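# Set every carton flat on the low platform

## Task

Get every carton lying flat on the low platform, none resting on another and none sticking out past an edge, each keeping the face that was up at the start on top; they must stay like that with no arm holding them.

## Robot and tools

Robot and frame. Two arms, left_arm and right_arm, each ends in a vacuum suction cup, with no fingers. All poses use one scene frame: origin on the table top midway between the arms, +x pointing out over the table, +z up, left_arm on the +y side. The arm names do not tell you which side of an image an arm appears on. Each result has a state line, left_arm: ... | right_arm: ..., giving each cup point's position (m), orientation quaternion (w,x,y,z) and linear (m/s) and angular (rad/s) velocity. At long reach the printed position can be somewhat off.

Cup point. This is the centre of the cup rim, and the cup faces along the cup point's own +z axis. From about 4 cm behind the rim the tool body and wrist camera widen to roughly 9 cm sideways, so keep that clear of cartons and the platform.

The 14-number row. Every command that moves something uses one flat list for both arms: left dx, dy, dz, rx, ry, rz, suction, then right dx, dy, dz, rx, ry, rz, suction. Values are in [-1, 1], and both arms must always be filled in. The first six numbers for an arm are an offset, not a pose. They are expressed in that cup point's own axes, and 1.0 equals 0.6 m or 180 degrees. rx, ry, rz form a single rotation vector. The offset is counted from the cup point's pose in the most recent result that showed it. Before any such result exists in the scene, and for the second or later call within one reply, it is counted from wherever the arm is when the action begins. Rows do not add up: each one is measured from that same reference. All zeros therefore pulls an arm back to the reference pose and does not hold it. To keep an arm still, send the offset back to where you want it in the reply's first call, then zeros afterwards. Suction: a value above 0.01 switches it on and 0.01 or less switches it off. The setting persists, but 0 counts as an off command, so repeat the current value to leave a cup as it is.

execute_actions. Its actions list holds at most one item. An empty list sends nothing and returns the state. {"rows": [...], "steps": n} plays 1 to 15 rows at 1/30 s per step, up to 15 steps (default 15), and the last row is repeated if there are more steps than rows. {"steps": n} with no rows is a wait of up to 300 steps, counted from the previous result, so your thinking time is included. "pictures": true/false decides whether images come back. A refused call does nothing.

move. "target" is one 14-number row, with the same layout and offset reference as above. "speed" is the top path speed in m/s, from 0.002 to 0.5 (default 0.25), and turning is limited to twice that in rad/s. Each cup point follows a straight line and both arms finish together, taking 0.5 to 10 s; anything longer is cut off at 10 s. Paths ignore obstacles and the other arm. Cup points lag, drift and can exceed the speed, especially with the arm nearly straight. Suction values are applied at the start. The result adds a move: line giving the ending (done, off_target, moving, held, fault), any limits (paced = the sent pose was clipped; held = a check blocked some steps, after which the arm may jump fast), and each cup point's distance from its target.

wait: seconds from 0 to 10. Nothing new is sent while it runs.

zoom_image: camera (cam_head_left, cam_head_right, cam_high, cam_low, cam_left_wrist, cam_right_wrist) and region [x0, y0, x1, y1] in that image's pixels, with the origin at top-left and at most 504x504. Head, high and low images are 672x504; the wrist images are 504x504 fisheye.

finished_scene: pass the current scene number. It cannot be undone, and the result reports success. A reply with no tool call ends everything.

Motion behaviour. At each step the commanded pose is clipped to within 70 mm and 16 degrees of the measured pose. If position and orientation conflict, position wins. After an action ends, an arm only continues to its last clipped pose, so check where it actually is and send the remainder. A "Hand target" line shows the pose the controller is currently heading for. HELD marks steps where part of your row was not sent, and a "pose unreachable" line names the arm whose command the clearance check altered.

Picking and placing. Turn suction on and press the 36 mm rim onto a smooth flat patch of a carton so that it touches all the way round, away from edges, seams or holes. suction_measured stays near 0 without a seal and reaches 0.83 or more when airtight; leaks give lower values. part_present switches to 1 at 0.50 and back to 0 below 0.45. Under vacuum the cup shortens, so a held carton sits up to about 12 mm closer to the tool. Suction alone can lift a resting carton. To release, lower the carton until it rests on its support, switch suction off, then back off; contact can persist until the tool is 15 mm away. If the cup seals on the table, switch suction off to free it. Keep the carton's original top face up while carrying it.

Things to avoid. Pushing or knocking anything off the table ends the scene. Avoid dropping, slamming or sliding cartons, fast contacts, and targets far beyond a contact point, which press harder. Keep the arms from striking each other. Load limits (N m): waist 45, shoulder 45, elbow 27, forearm roll 27, wrist pitch 18, wrist roll 18. Reaching one stops the arm, backs it off, holds it for 10 s and drops the rest of the call. Holding loads heats motors: a MOTOR HOT warning appears from 65 °C, and at 80 °C the arm is braked until it cools (OVER-TEMPERATURE FAULT). Joint ranges (rad): waist ±6.283, shoulder -2.059 to 2.094, elbow -3.927 to 0.192, forearm roll ±6.283, wrist pitch -1.693 to 3.142, wrist roll ±6.283. Loose objects may occasionally get a brief push from outside, so check that the cartons have settled before finishing.

Each tool is called after "Call:" by a JSON object that holds its "fn" and its "kwargs", one argument or row to a line.

## Session

Call:
{"fn": "execute_actions", "kwargs": {
  "actions": []
}}

Scene clock: 0.00 s of 8600.00 s.
left_arm: end_effector_position=(+0.4104, +0.4695, +0.2460) suction_measured=0.00 part_present=0 end_effector_quat_wxyz=(+0.004, -0.297, +0.955, +0.001) end_effector_velocity=(+0.000, -0.000, -0.000) end_effector_angular_velocity=(-0.000, +0.001, -0.001) | right_arm: end_effector_position=(+0.3554, -0.3519, +0.2435) suction_measured=0.01 part_present=0 end_effector_quat_wxyz=(-0.001, +0.279, +0.960, -0.000) end_effector_velocity=(+0.000, +0.000, +0.000) end_effector_angular_velocity=(+0.000, -0.000, +0.000)
Joint positions: left_arm=[-0.002 -0.267 -0.932  0.003  1.191  1.83 ] | right_arm=[-0.    -0.267 -0.927 -0.     1.197  2.878]
Joint velocities: left_arm=[-0.001  0.001  0.    -0.    -0.001  0.   ] | right_arm=[ 0. -0. -0.  0. -0. -0.]
Motor temperatures (°C, as the motors report them): left_arm=[39 40 38 41 46 45] | right_arm=[44 43 41 41 40 42]
Hand target (left_arm): +0.410, +0.469, +0.246; +0.004, -0.297, +0.955, +0.001
Hand target (right_arm): +0.355, -0.352, +0.243; -0.001, +0.279, +0.960, -0.000

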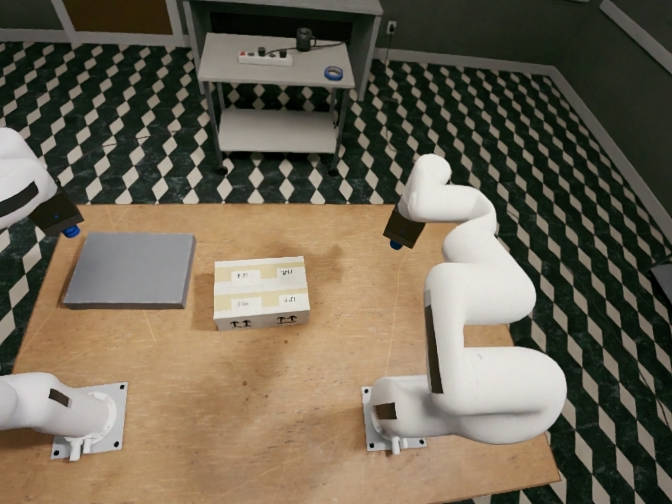

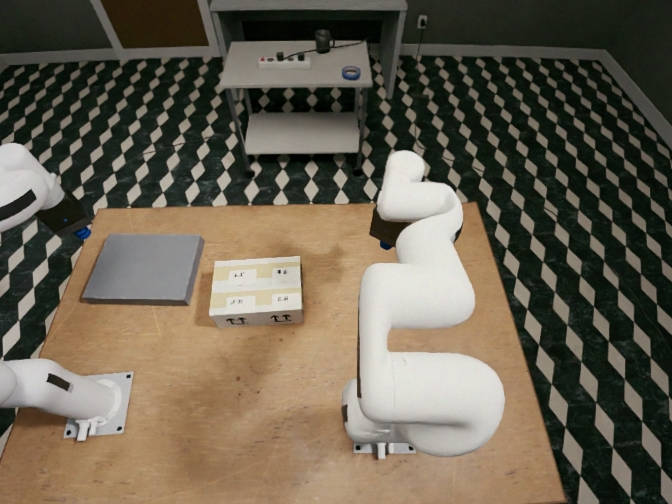

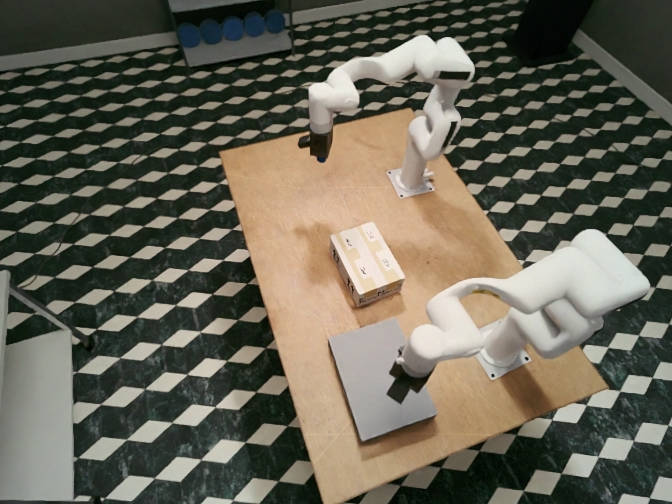

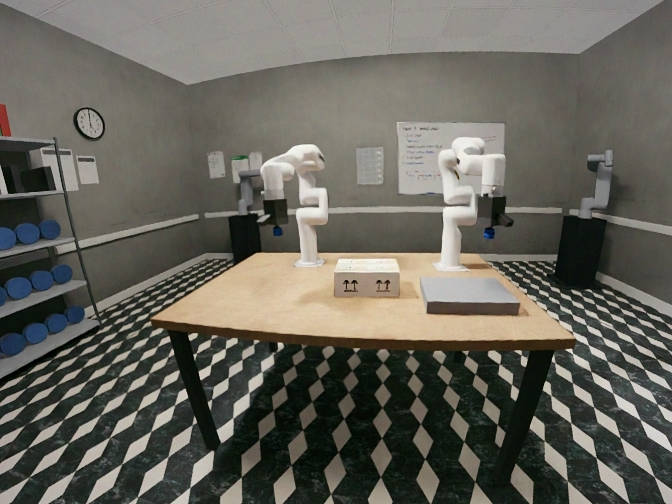

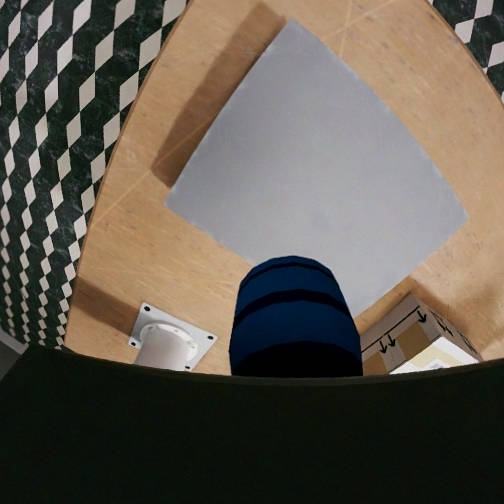

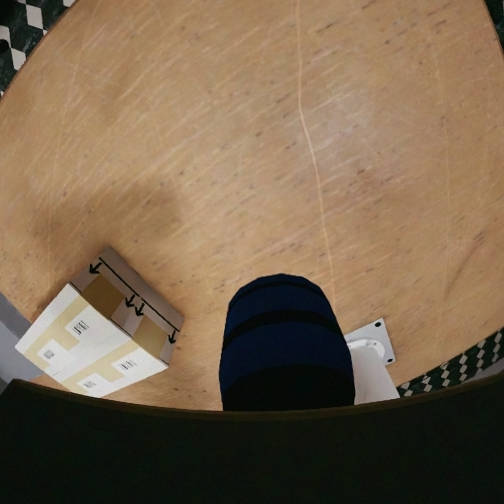

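Call:
{"fn": "zoom_image", "kwargs": {
  "camera": "cam_head_left",
  "region": [40, 200, 340, 360]
}}

Call:
{"fn": "zoom_image", "kwargs": {
  "camera": "cam_high",
  "region": [280, 190, 480, 450]
}}

Call:
{"fn": "zoom_image", "kwargs": {
  "camera": "cam_low",
  "region": [300, 230, 540, 330]
}}

Region (40, 200, 340, 360) of cam_head_left's 672x504 image, scaled by 1.680, with more detail than that image has; it fills the top 269 rows of this view, and the rest is white.

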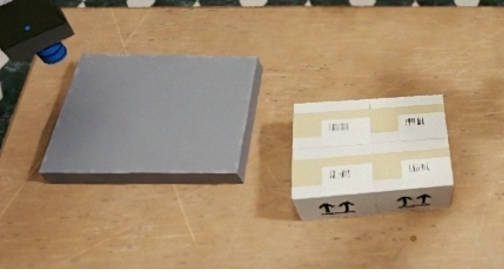

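Region (280, 190, 480, 450) of cam_high's 672x504 image, scaled by 1.938, with more detail than that image has; it fills the left 388 columns of this view, and the rest is white.

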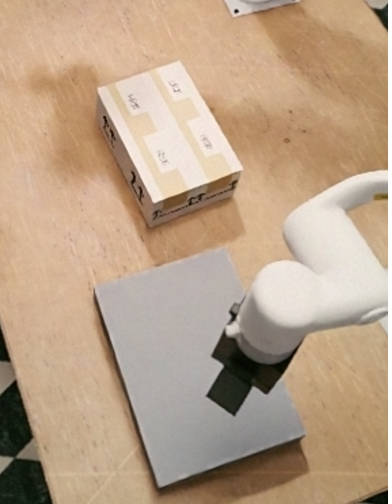

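Region (300, 230, 540, 330) of cam_low's 672x504 image, scaled by 2.100, with more detail than that image has; it fills the top 210 rows of this view, and the rest is white.

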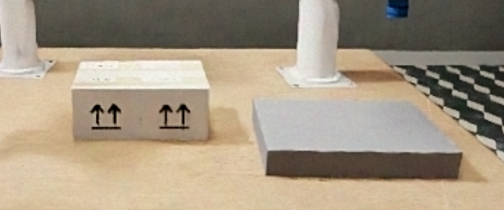

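Call:
{"fn": "move", "kwargs": {
  "target": [0.453,-0.335,0,0,0,0.192,0,0,0,0,0,0,0,0]
}}

Scene clock: 15.97 s of 8600.00 s.
left_arm: end_effector_position=(+0.3003, +0.1487, +0.2462) suction_measured=0.00 part_present=0 end_effector_quat_wxyz=(+0.004, -0.000, +1.000, -0.002) end_effector_velocity=(-0.001, -0.001, -0.000) end_effector_angular_velocity=(+0.001, +0.001, -0.003) | right_arm: end_effector_position=(+0.3554, -0.3519, +0.2435) suction_measured=0.01 part_present=0 end_effector_quat_wxyz=(-0.001, +0.279, +0.960, -0.000) end_effector_velocity=(+0.000, +0.000, -0.000) end_effector_angular_velocity=(-0.000, +0.000, -0.000)
Joint positions: left_arm=[-0.864 -0.241 -0.957  0.004  1.189  1.57 ] | right_arm=[-0.    -0.267 -0.927 -0.     1.197  2.878]
Joint velocities: left_arm=[-0.004  0.002 -0.002  0.     0.001 -0.001] | right_arm=[ 0.     0.001  0.    -0.    -0.001  0.   ]
Motor temperatures (°C, as the motors report them): left_arm=[39 41 43 41 46 45] | right_arm=[44 43 46 41 40 42]
Hand target (left_arm): +0.300, +0.148, +0.246; +0.004, +0.000, +1.000, -0.002
Hand target (right_arm): +0.355, -0.352, +0.243; -0.001, +0.279, +0.960, -0.000
Off the commanded pose (left_arm): 0.003 m, 0 deg.
Off the commanded pose (right_arm): 0.000 m, 0 deg.
After step 90, 11.17 s passed at rest.
move: done

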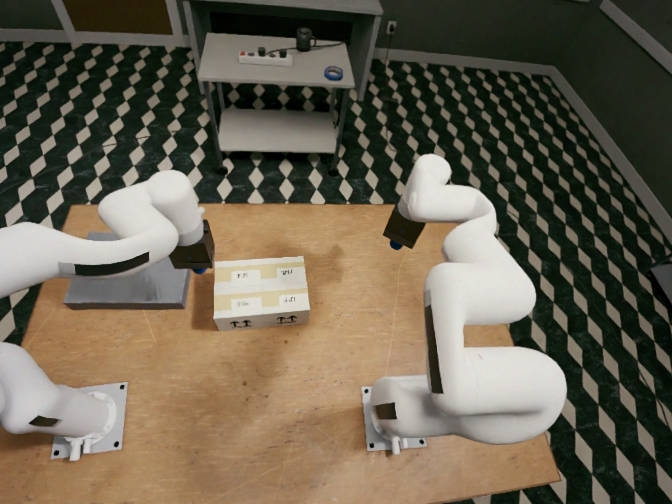

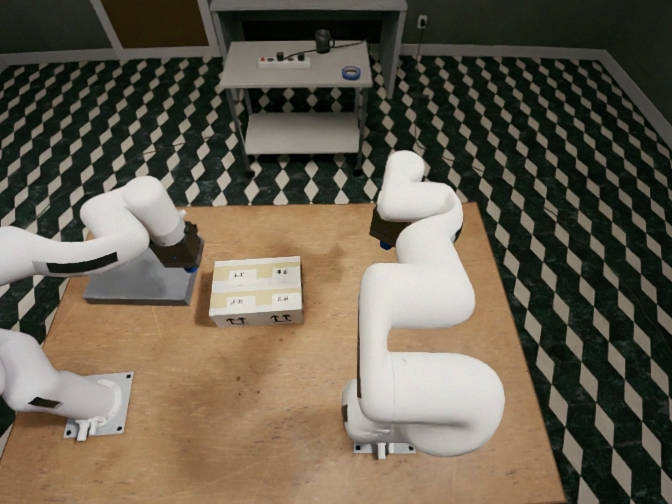

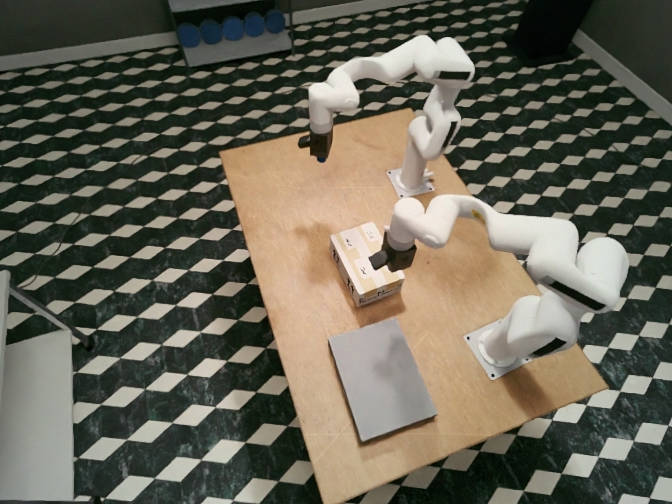

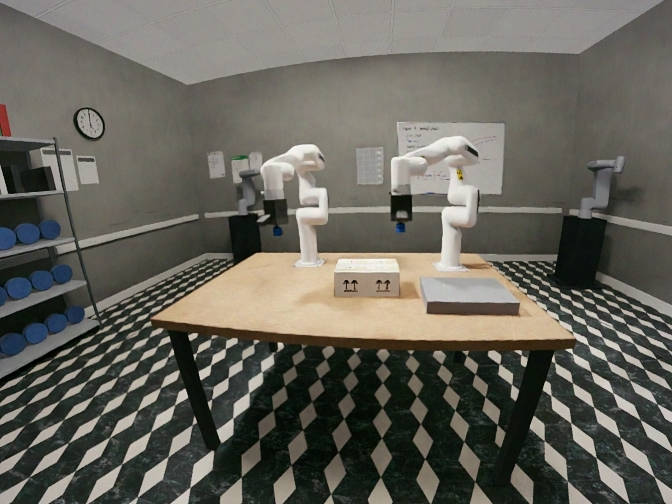

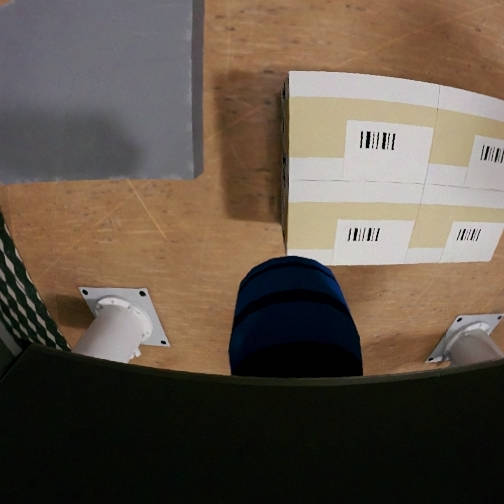

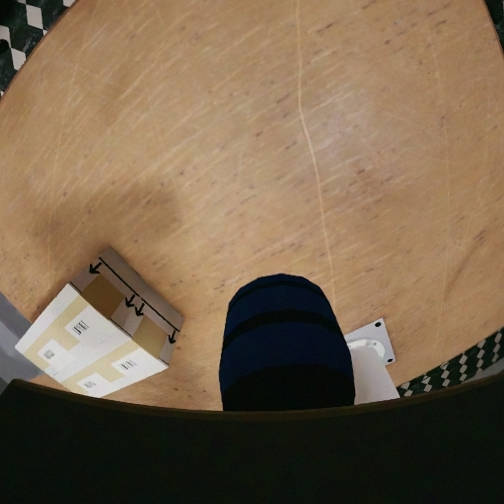

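Call:
{"fn": "move", "kwargs": {
  "target": [0,-0.13,0.15,0,0,0,0,0,0,0,0,0,0,0]
}}

Scene clock: 26.70 s of 8600.00 s.
left_arm: end_effector_position=(+0.3006, +0.0699, +0.1568) suction_measured=0.00 part_present=0 end_effector_quat_wxyz=(+0.004, +0.000, +1.000, -0.003) end_effector_velocity=(-0.002, +0.001, -0.004) end_effector_angular_velocity=(+0.007, +0.005, -0.002) | right_arm: end_effector_position=(+0.3554, -0.3519, +0.2435) suction_measured=0.01 part_present=0 end_effector_quat_wxyz=(-0.001, +0.279, +0.960, -0.000) end_effector_velocity=(-0.000, +0.000, +0.000) end_effector_angular_velocity=(+0.000, -0.000, +0.000)
Joint positions: left_arm=[-0.983  0.044 -0.998  0.004  0.944  1.451] | right_arm=[-0.    -0.267 -0.927 -0.     1.197  2.878]
Joint velocities: left_arm=[-0.003  0.006  0.004  0.    -0.001 -0.   ] | right_arm=[-0. -0.  0.  0.  0. -0.]
Motor temperatures (°C, as the motors report them): left_arm=[39 41 45 41 46 45] | right_arm=[44 43 47 41 40 42]
Hand target (left_arm): +0.300, +0.070, +0.156; +0.004, +0.000, +1.000, -0.002
Hand target (right_arm): +0.355, -0.352, +0.243; -0.001, +0.279, +0.960, -0.000
Off the commanded pose (left_arm): 0.001 m, 0 deg.
Off the commanded pose (right_arm): 0.000 m, 0 deg.
After step 90, 6.73 s passed at rest.
move: done

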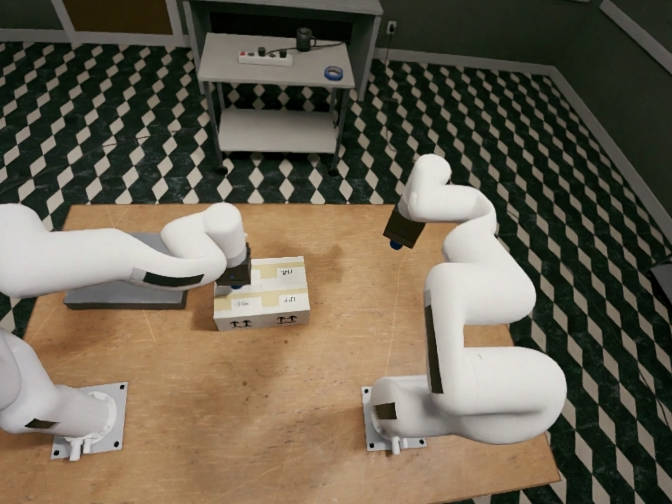

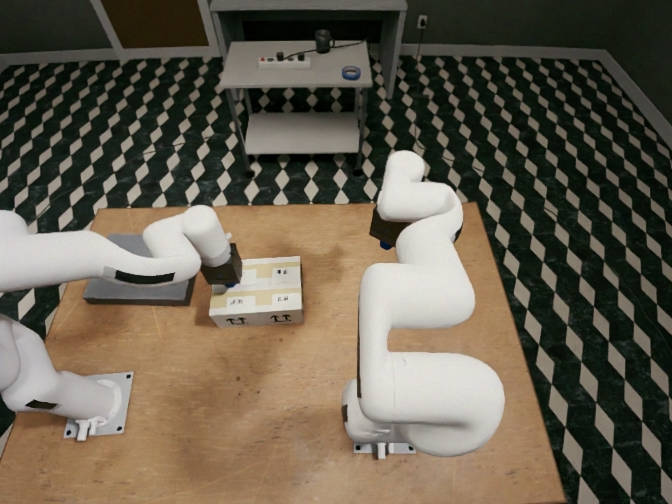

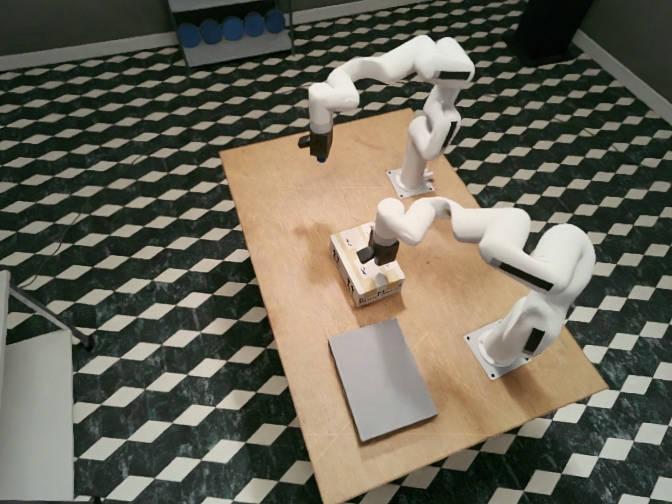

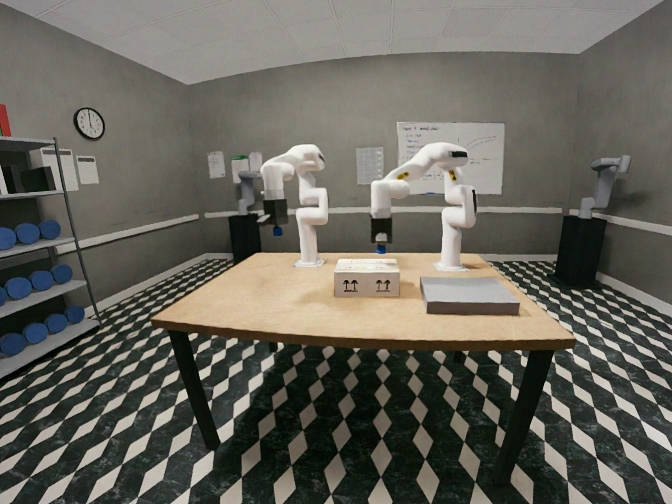

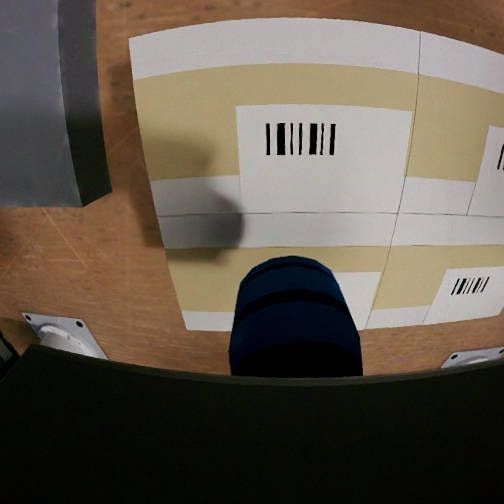

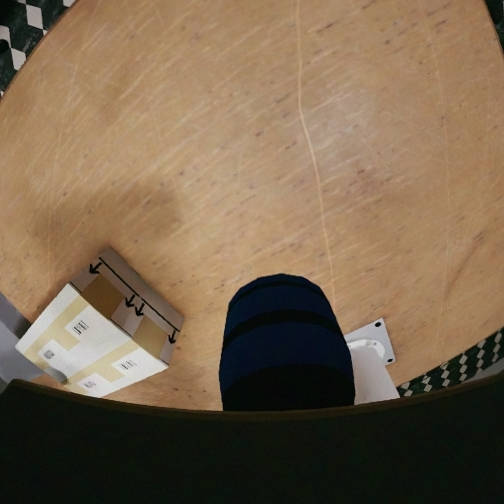

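Call:
{"fn": "move", "kwargs": {
  "target": [0,0,0.07,0,0,0,0,0,0,0,0,0,0,0],
  "speed": 0.1
}}

Call:
{"fn": "zoom_image", "kwargs": {
  "camera": "cam_high",
  "region": [300, 190, 460, 330]
}}

Call:
{"fn": "zoom_image", "kwargs": {
  "camera": "cam_low",
  "region": [300, 200, 460, 310]
}}

Scene clock: 33.17 s of 8600.00 s.
left_arm: end_effector_position=(+0.3009, +0.0694, +0.1152) suction_measured=0.00 part_present=0 end_effector_quat_wxyz=(+0.004, +0.000, +1.000, -0.003) end_effector_velocity=(-0.001, -0.000, -0.001) end_effector_angular_velocity=(-0.000, -0.000, -0.002) | right_arm: end_effector_position=(+0.3554, -0.3519, +0.2435) suction_measured=0.01 part_present=0 end_effector_quat_wxyz=(-0.001, +0.279, +0.960, -0.000) end_effector_velocity=(+0.000, +0.000, +0.000) end_effector_angular_velocity=(-0.000, -0.000, +0.001)
Joint positions: left_arm=[-0.982  0.109 -0.946  0.004  0.827  1.451] | right_arm=[-0.    -0.267 -0.927 -0.     1.197  2.878]
Joint velocities: left_arm=[-0.002  0.     0.002 -0.    -0.002 -0.   ] | right_arm=[ 0.001 -0.001 -0.    -0.     0.    -0.001]
Motor temperatures (°C, as the motors report them): left_arm=[39 41 46 41 46 45] | right_arm=[44 43 48 41 40 42]
Hand target (left_arm): +0.301, +0.070, +0.115; +0.004, +0.000, +1.000, -0.003
Hand target (right_arm): +0.355, -0.352, +0.243; -0.001, +0.279, +0.960, -0.000
Off the commanded pose (left_arm): 0.001 m, 0 deg.
Off the commanded pose (right_arm): 0.000 m, 0 deg.
After step 90, 2.67 s passed at rest.
move: done

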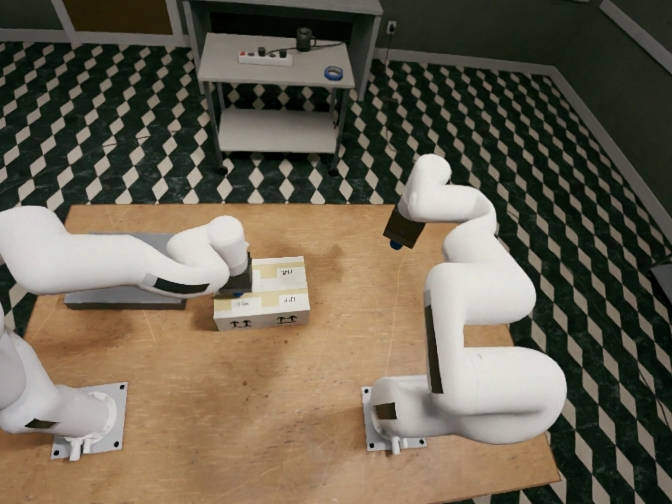

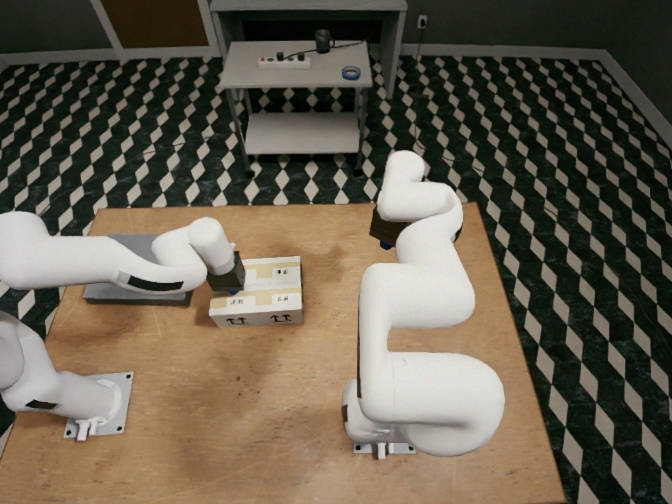

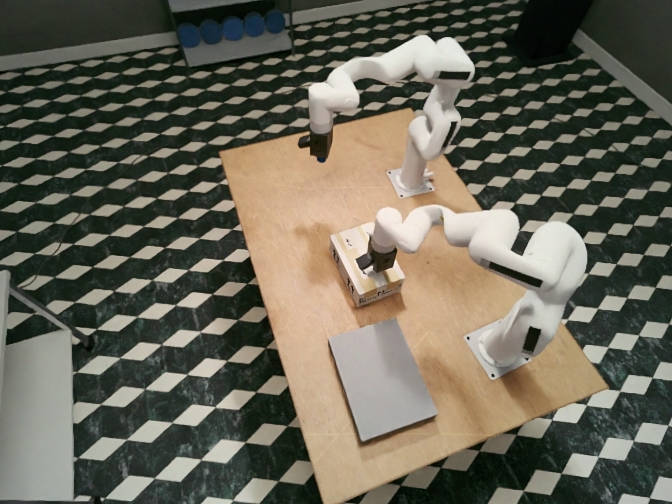

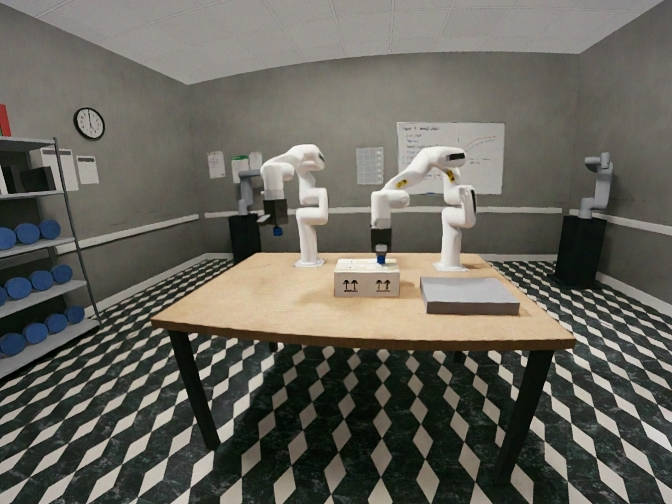

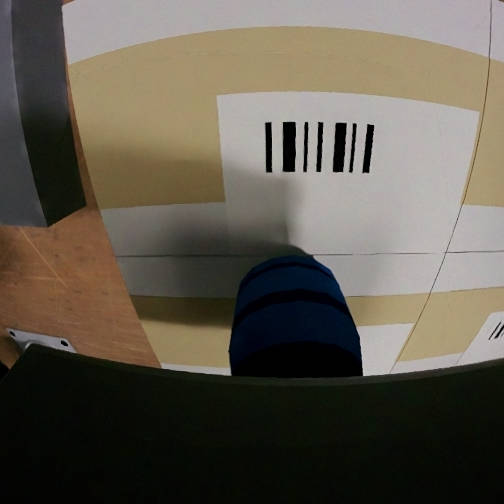

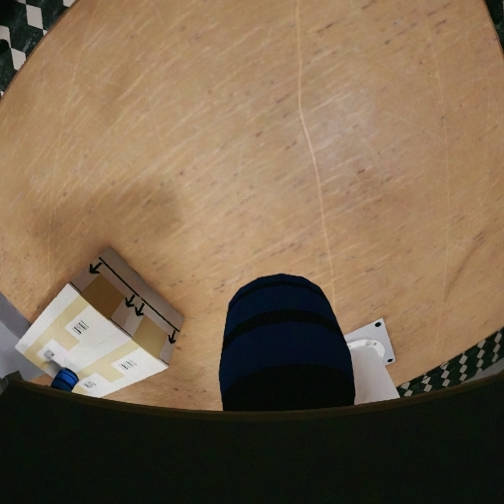

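Region (300, 190, 460, 330) of cam_high's 672x504 image, scaled by 3.150, with more detail than that image has; it fills the top 441 rows of this view, and the rest is white.

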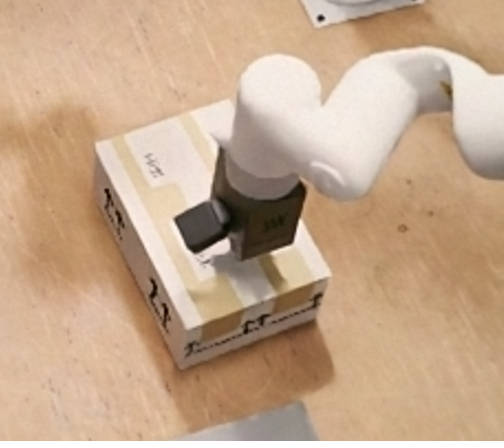

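Region (300, 200, 460, 310) of cam_low's 672x504 image, scaled by 3.150, with more detail than that image has; it fills the top 346 rows of this view, and the rest is white.

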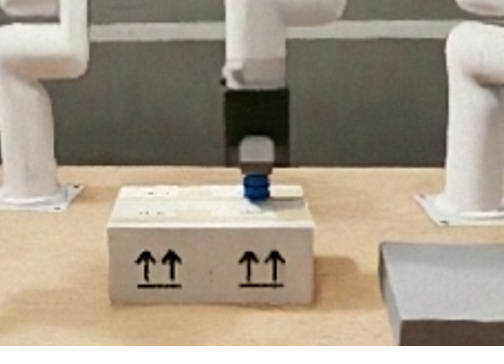

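Call:
{"fn": "move", "kwargs": {
  "target": [0.04,-0.025,0.03,0,0,0,0,0,0,0,0,0,0,0],
  "speed": 0.05
}}

Call:
{"fn": "zoom_image", "kwargs": {
  "camera": "cam_head_left",
  "region": [190, 230, 330, 340]
}}

Call:
{"fn": "zoom_image", "kwargs": {
  "camera": "cam_low",
  "region": [300, 200, 460, 310]
}}

Scene clock: 46.97 s of 8600.00 s.
left_arm: end_effector_position=(+0.2774, +0.0538, +0.0980) suction_measured=0.00 part_present=0 end_effector_quat_wxyz=(+0.005, +0.000, +1.000, -0.005) end_effector_velocity=(-0.002, +0.001, -0.003) end_effector_angular_velocity=(+0.004, +0.003, +0.000) | right_arm: end_effector_position=(+0.3554, -0.3519, +0.2435) suction_measured=0.01 part_present=0 end_effector_quat_wxyz=(-0.001, +0.279, +0.960, -0.000) end_effector_velocity=(-0.000, +0.000, -0.000) end_effector_angular_velocity=(+0.000, +0.001, -0.000)
Joint positions: left_arm=[-1.043  0.134 -0.922  0.004  0.774  1.391] | right_arm=[-0.    -0.267 -0.927 -0.     1.197  2.878]
Joint velocities: left_arm=[-0.001  0.003  0.003 -0.    -0.001 -0.001] | right_arm=[0. 0. 0. 0. 0. 0.]
Motor temperatures (°C, as the motors report them): left_arm=[39 42 46 41 46 45] | right_arm=[44 43 49 41 40 42]
Hand target (left_arm): +0.277, +0.054, +0.097; +0.004, +0.000, +1.000, -0.004
Hand target (right_arm): +0.355, -0.352, +0.243; -0.001, +0.279, +0.960, -0.000
Off the commanded pose (left_arm): 0.001 m, 0 deg.
Off the commanded pose (right_arm): 0.000 m, 0 deg.
After step 90, 9.80 s passed at rest.
move: done

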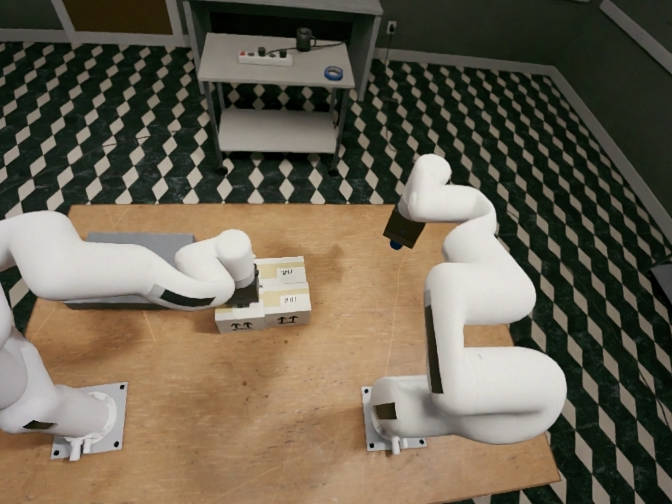

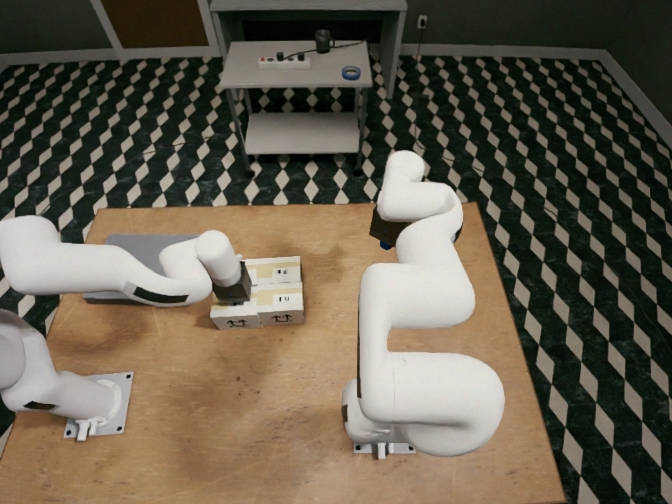

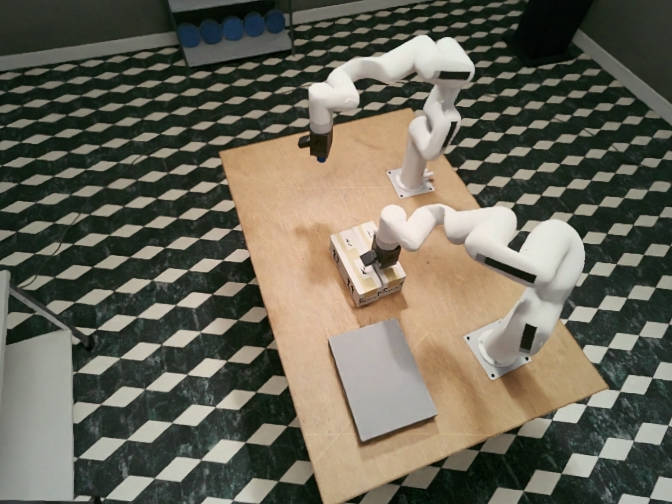

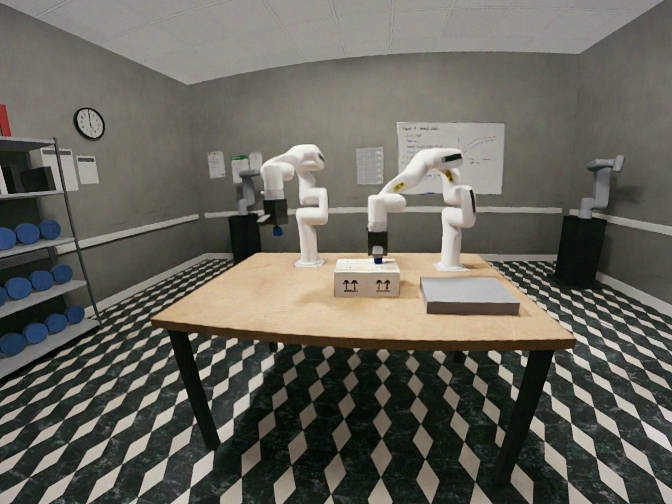

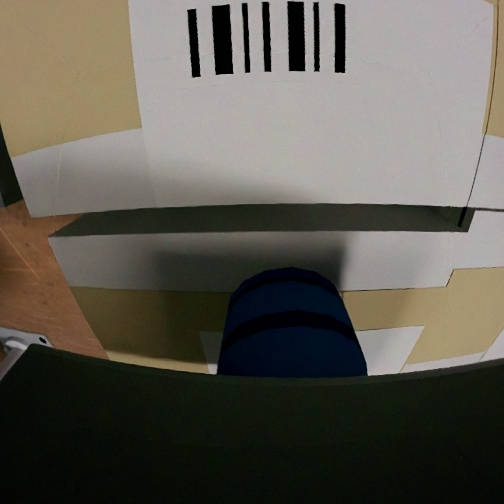

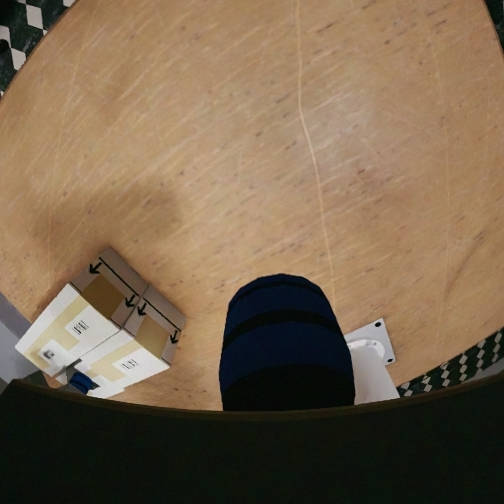

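Region (190, 230, 330, 340) of cam_head_left's 672x504 image, scaled by 3.600, with more detail than that image has; it fills the top 396 rows of this view, and the rest is white.

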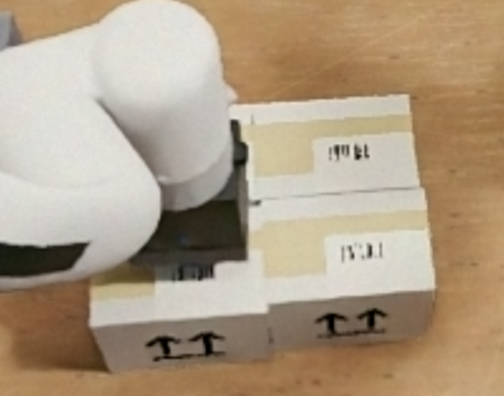

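Region (300, 200, 460, 310) of cam_low's 672x504 image, scaled by 3.150, with more detail than that image has; it fills the top 346 rows of this view, and the rest is white.

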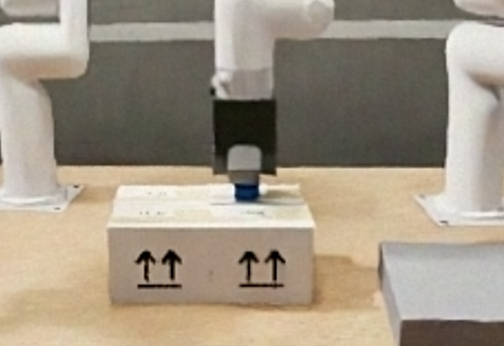

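Call:
{"fn": "move", "kwargs": {
  "target": [0,0,-0.04,0,0,0,0,0,0,0,0,0,0,0],
  "speed": 0.05
}}

Call:
{"fn": "move", "kwargs": {
  "target": [0.04,-0.01,0,0,0,0,0,0,0,0,0,0,0,0],
  "speed": 0.05
}}

Scene clock: 52.43 s of 8600.00 s.
left_arm: end_effector_position=(+0.2771, +0.0542, +0.1216) suction_measured=0.00 part_present=0 end_effector_quat_wxyz=(+0.005, +0.000, +1.000, -0.004) end_effector_velocity=(+0.000, -0.000, +0.001) end_effector_angular_velocity=(-0.000, -0.000, -0.000) | right_arm: end_effector_position=(+0.3554, -0.3519, +0.2435) suction_measured=0.01 part_present=0 end_effector_quat_wxyz=(-0.001, +0.279, +0.960, -0.000) end_effector_velocity=(+0.000, -0.000, +0.000) end_effector_angular_velocity=(-0.001, -0.000, +0.001)
Joint positions: left_arm=[-1.043  0.091 -0.944  0.004  0.841  1.391] | right_arm=[-0.    -0.267 -0.927 -0.     1.197  2.878]
Joint velocities: left_arm=[ 0.    -0.    -0.002  0.     0.002  0.   ] | right_arm=[ 0.     0.    -0.    -0.001 -0.    -0.   ]
Motor temperatures (°C, as the motors report them): left_arm=[39 42 45 41 46 45] | right_arm=[44 43 49 41 40 42]
Hand target (left_arm): +0.277, +0.054, +0.122; +0.005, +0.000, +1.000, -0.004
Hand target (right_arm): +0.355, -0.352, +0.243; -0.001, +0.279, +0.960, -0.000
Off the commanded pose (left_arm): 0.000 m, 0 deg.
Off the commanded pose (right_arm): 0.000 m, 0 deg.
After step 90, 1.63 s passed at rest.
move: done

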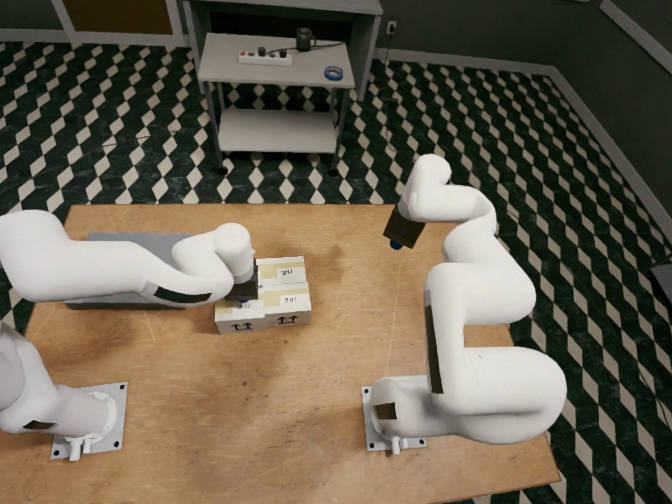

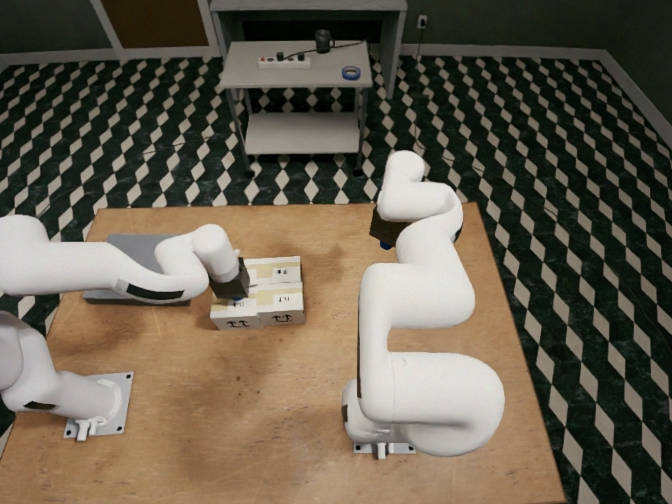

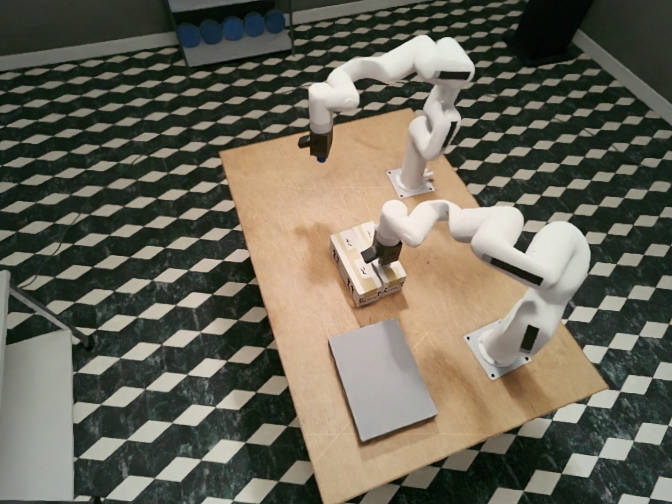

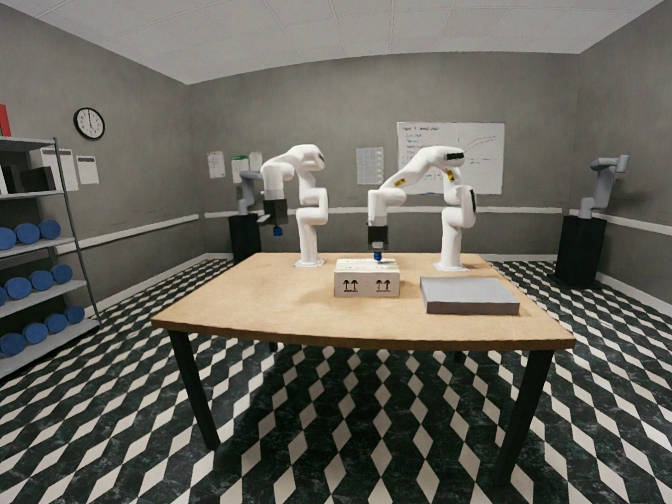

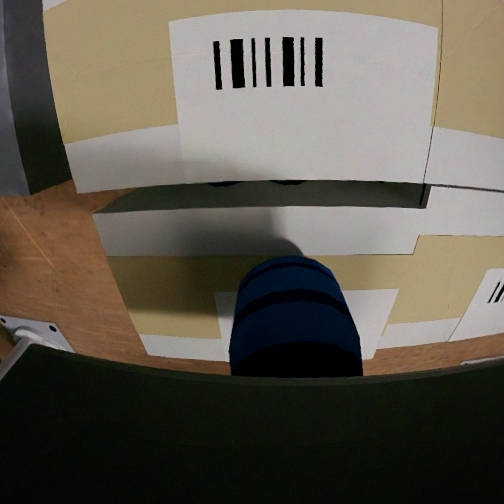

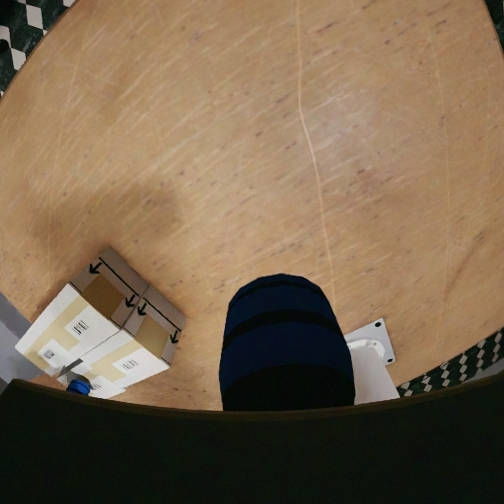

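Scene clock: 53.23 s of 8600.00 s.
left_arm: end_effector_position=(+0.2531, +0.0481, +0.1215) suction_measured=0.00 part_present=0 end_effector_quat_wxyz=(+0.004, +0.000, +1.000, -0.004) end_effector_velocity=(-0.001, -0.000, -0.000) end_effector_angular_velocity=(+0.001, +0.000, +0.001) | right_arm: end_effector_position=(+0.3554, -0.3519, +0.2435) suction_measured=0.01 part_present=0 end_effector_quat_wxyz=(-0.001, +0.279, +0.960, -0.000) end_effector_velocity=(+0.000, -0.000, -0.000) end_effector_angular_velocity=(-0.000, -0.001, -0.000)
Joint positions: left_arm=[-1.093  0.066 -0.913  0.004  0.835  1.34 ] | right_arm=[-0.    -0.267 -0.927 -0.     1.197  2.878]
Joint velocities: left_arm=[-0.001  0.    -0.     0.     0.001 -0.002] | right_arm=[-0.     0.001 -0.    -0.    -0.001 -0.   ]
Motor temperatures (°C, as the motors report them): left_arm=[39 42 45 41 46 45] | right_arm=[44 43 49 41 40 42]
Hand target (left_arm): +0.253, +0.048, +0.121; +0.004, +0.000, +1.000, -0.004
Hand target (right_arm): +0.355, -0.352, +0.243; -0.001, +0.279, +0.960, -0.000
Off the commanded pose (left_arm): 0.000 m, 0 deg.
Off the commanded pose (right_arm): 0.000 m, 0 deg.
move: done

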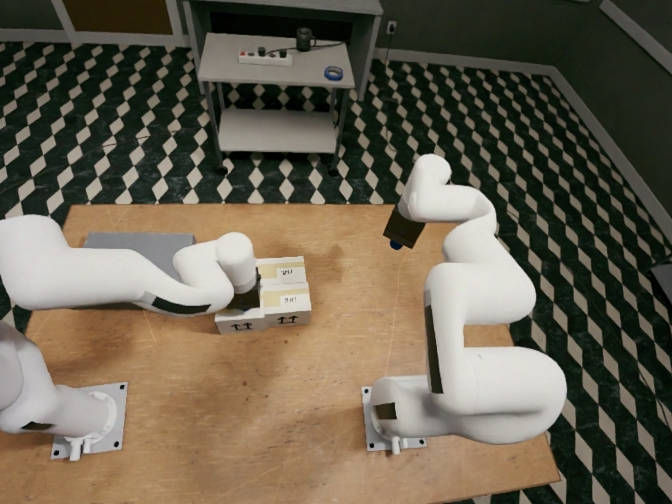

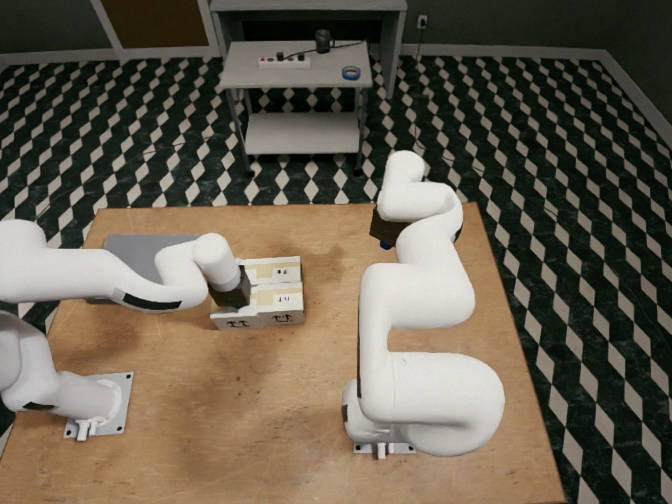

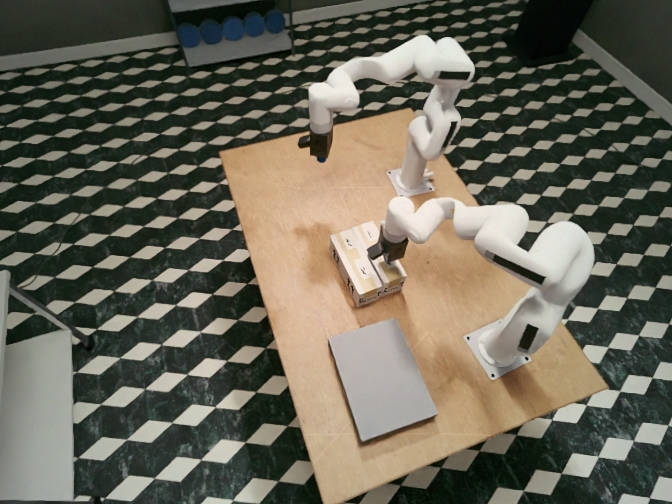

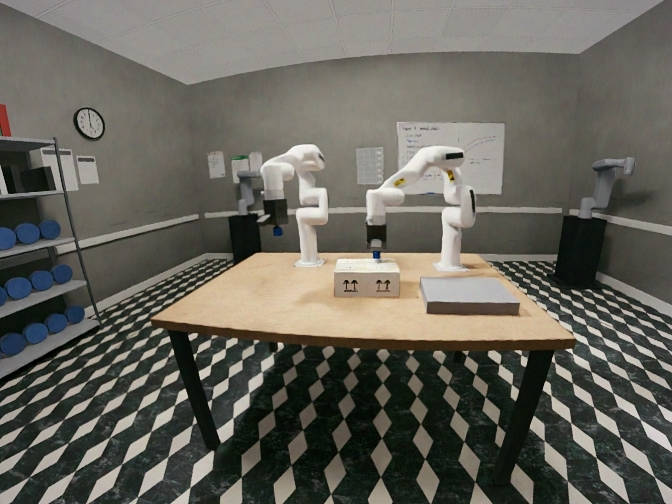

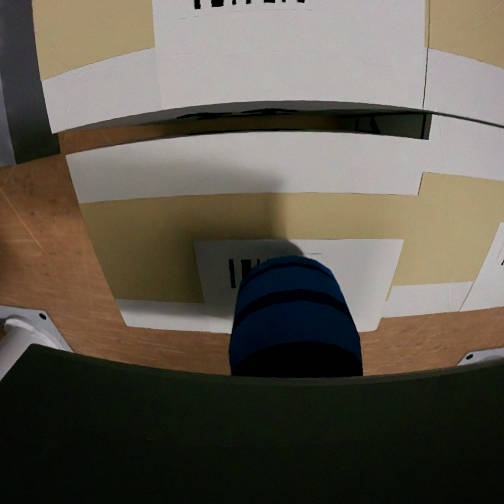

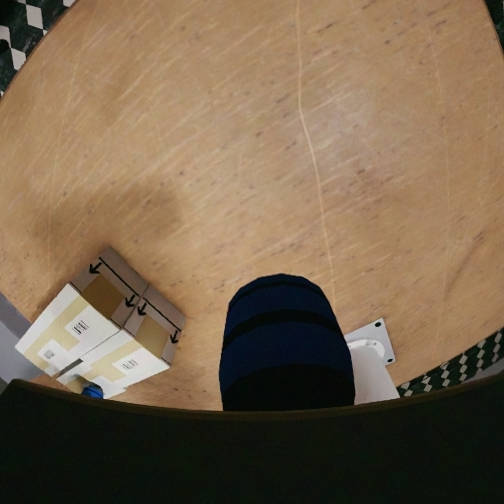

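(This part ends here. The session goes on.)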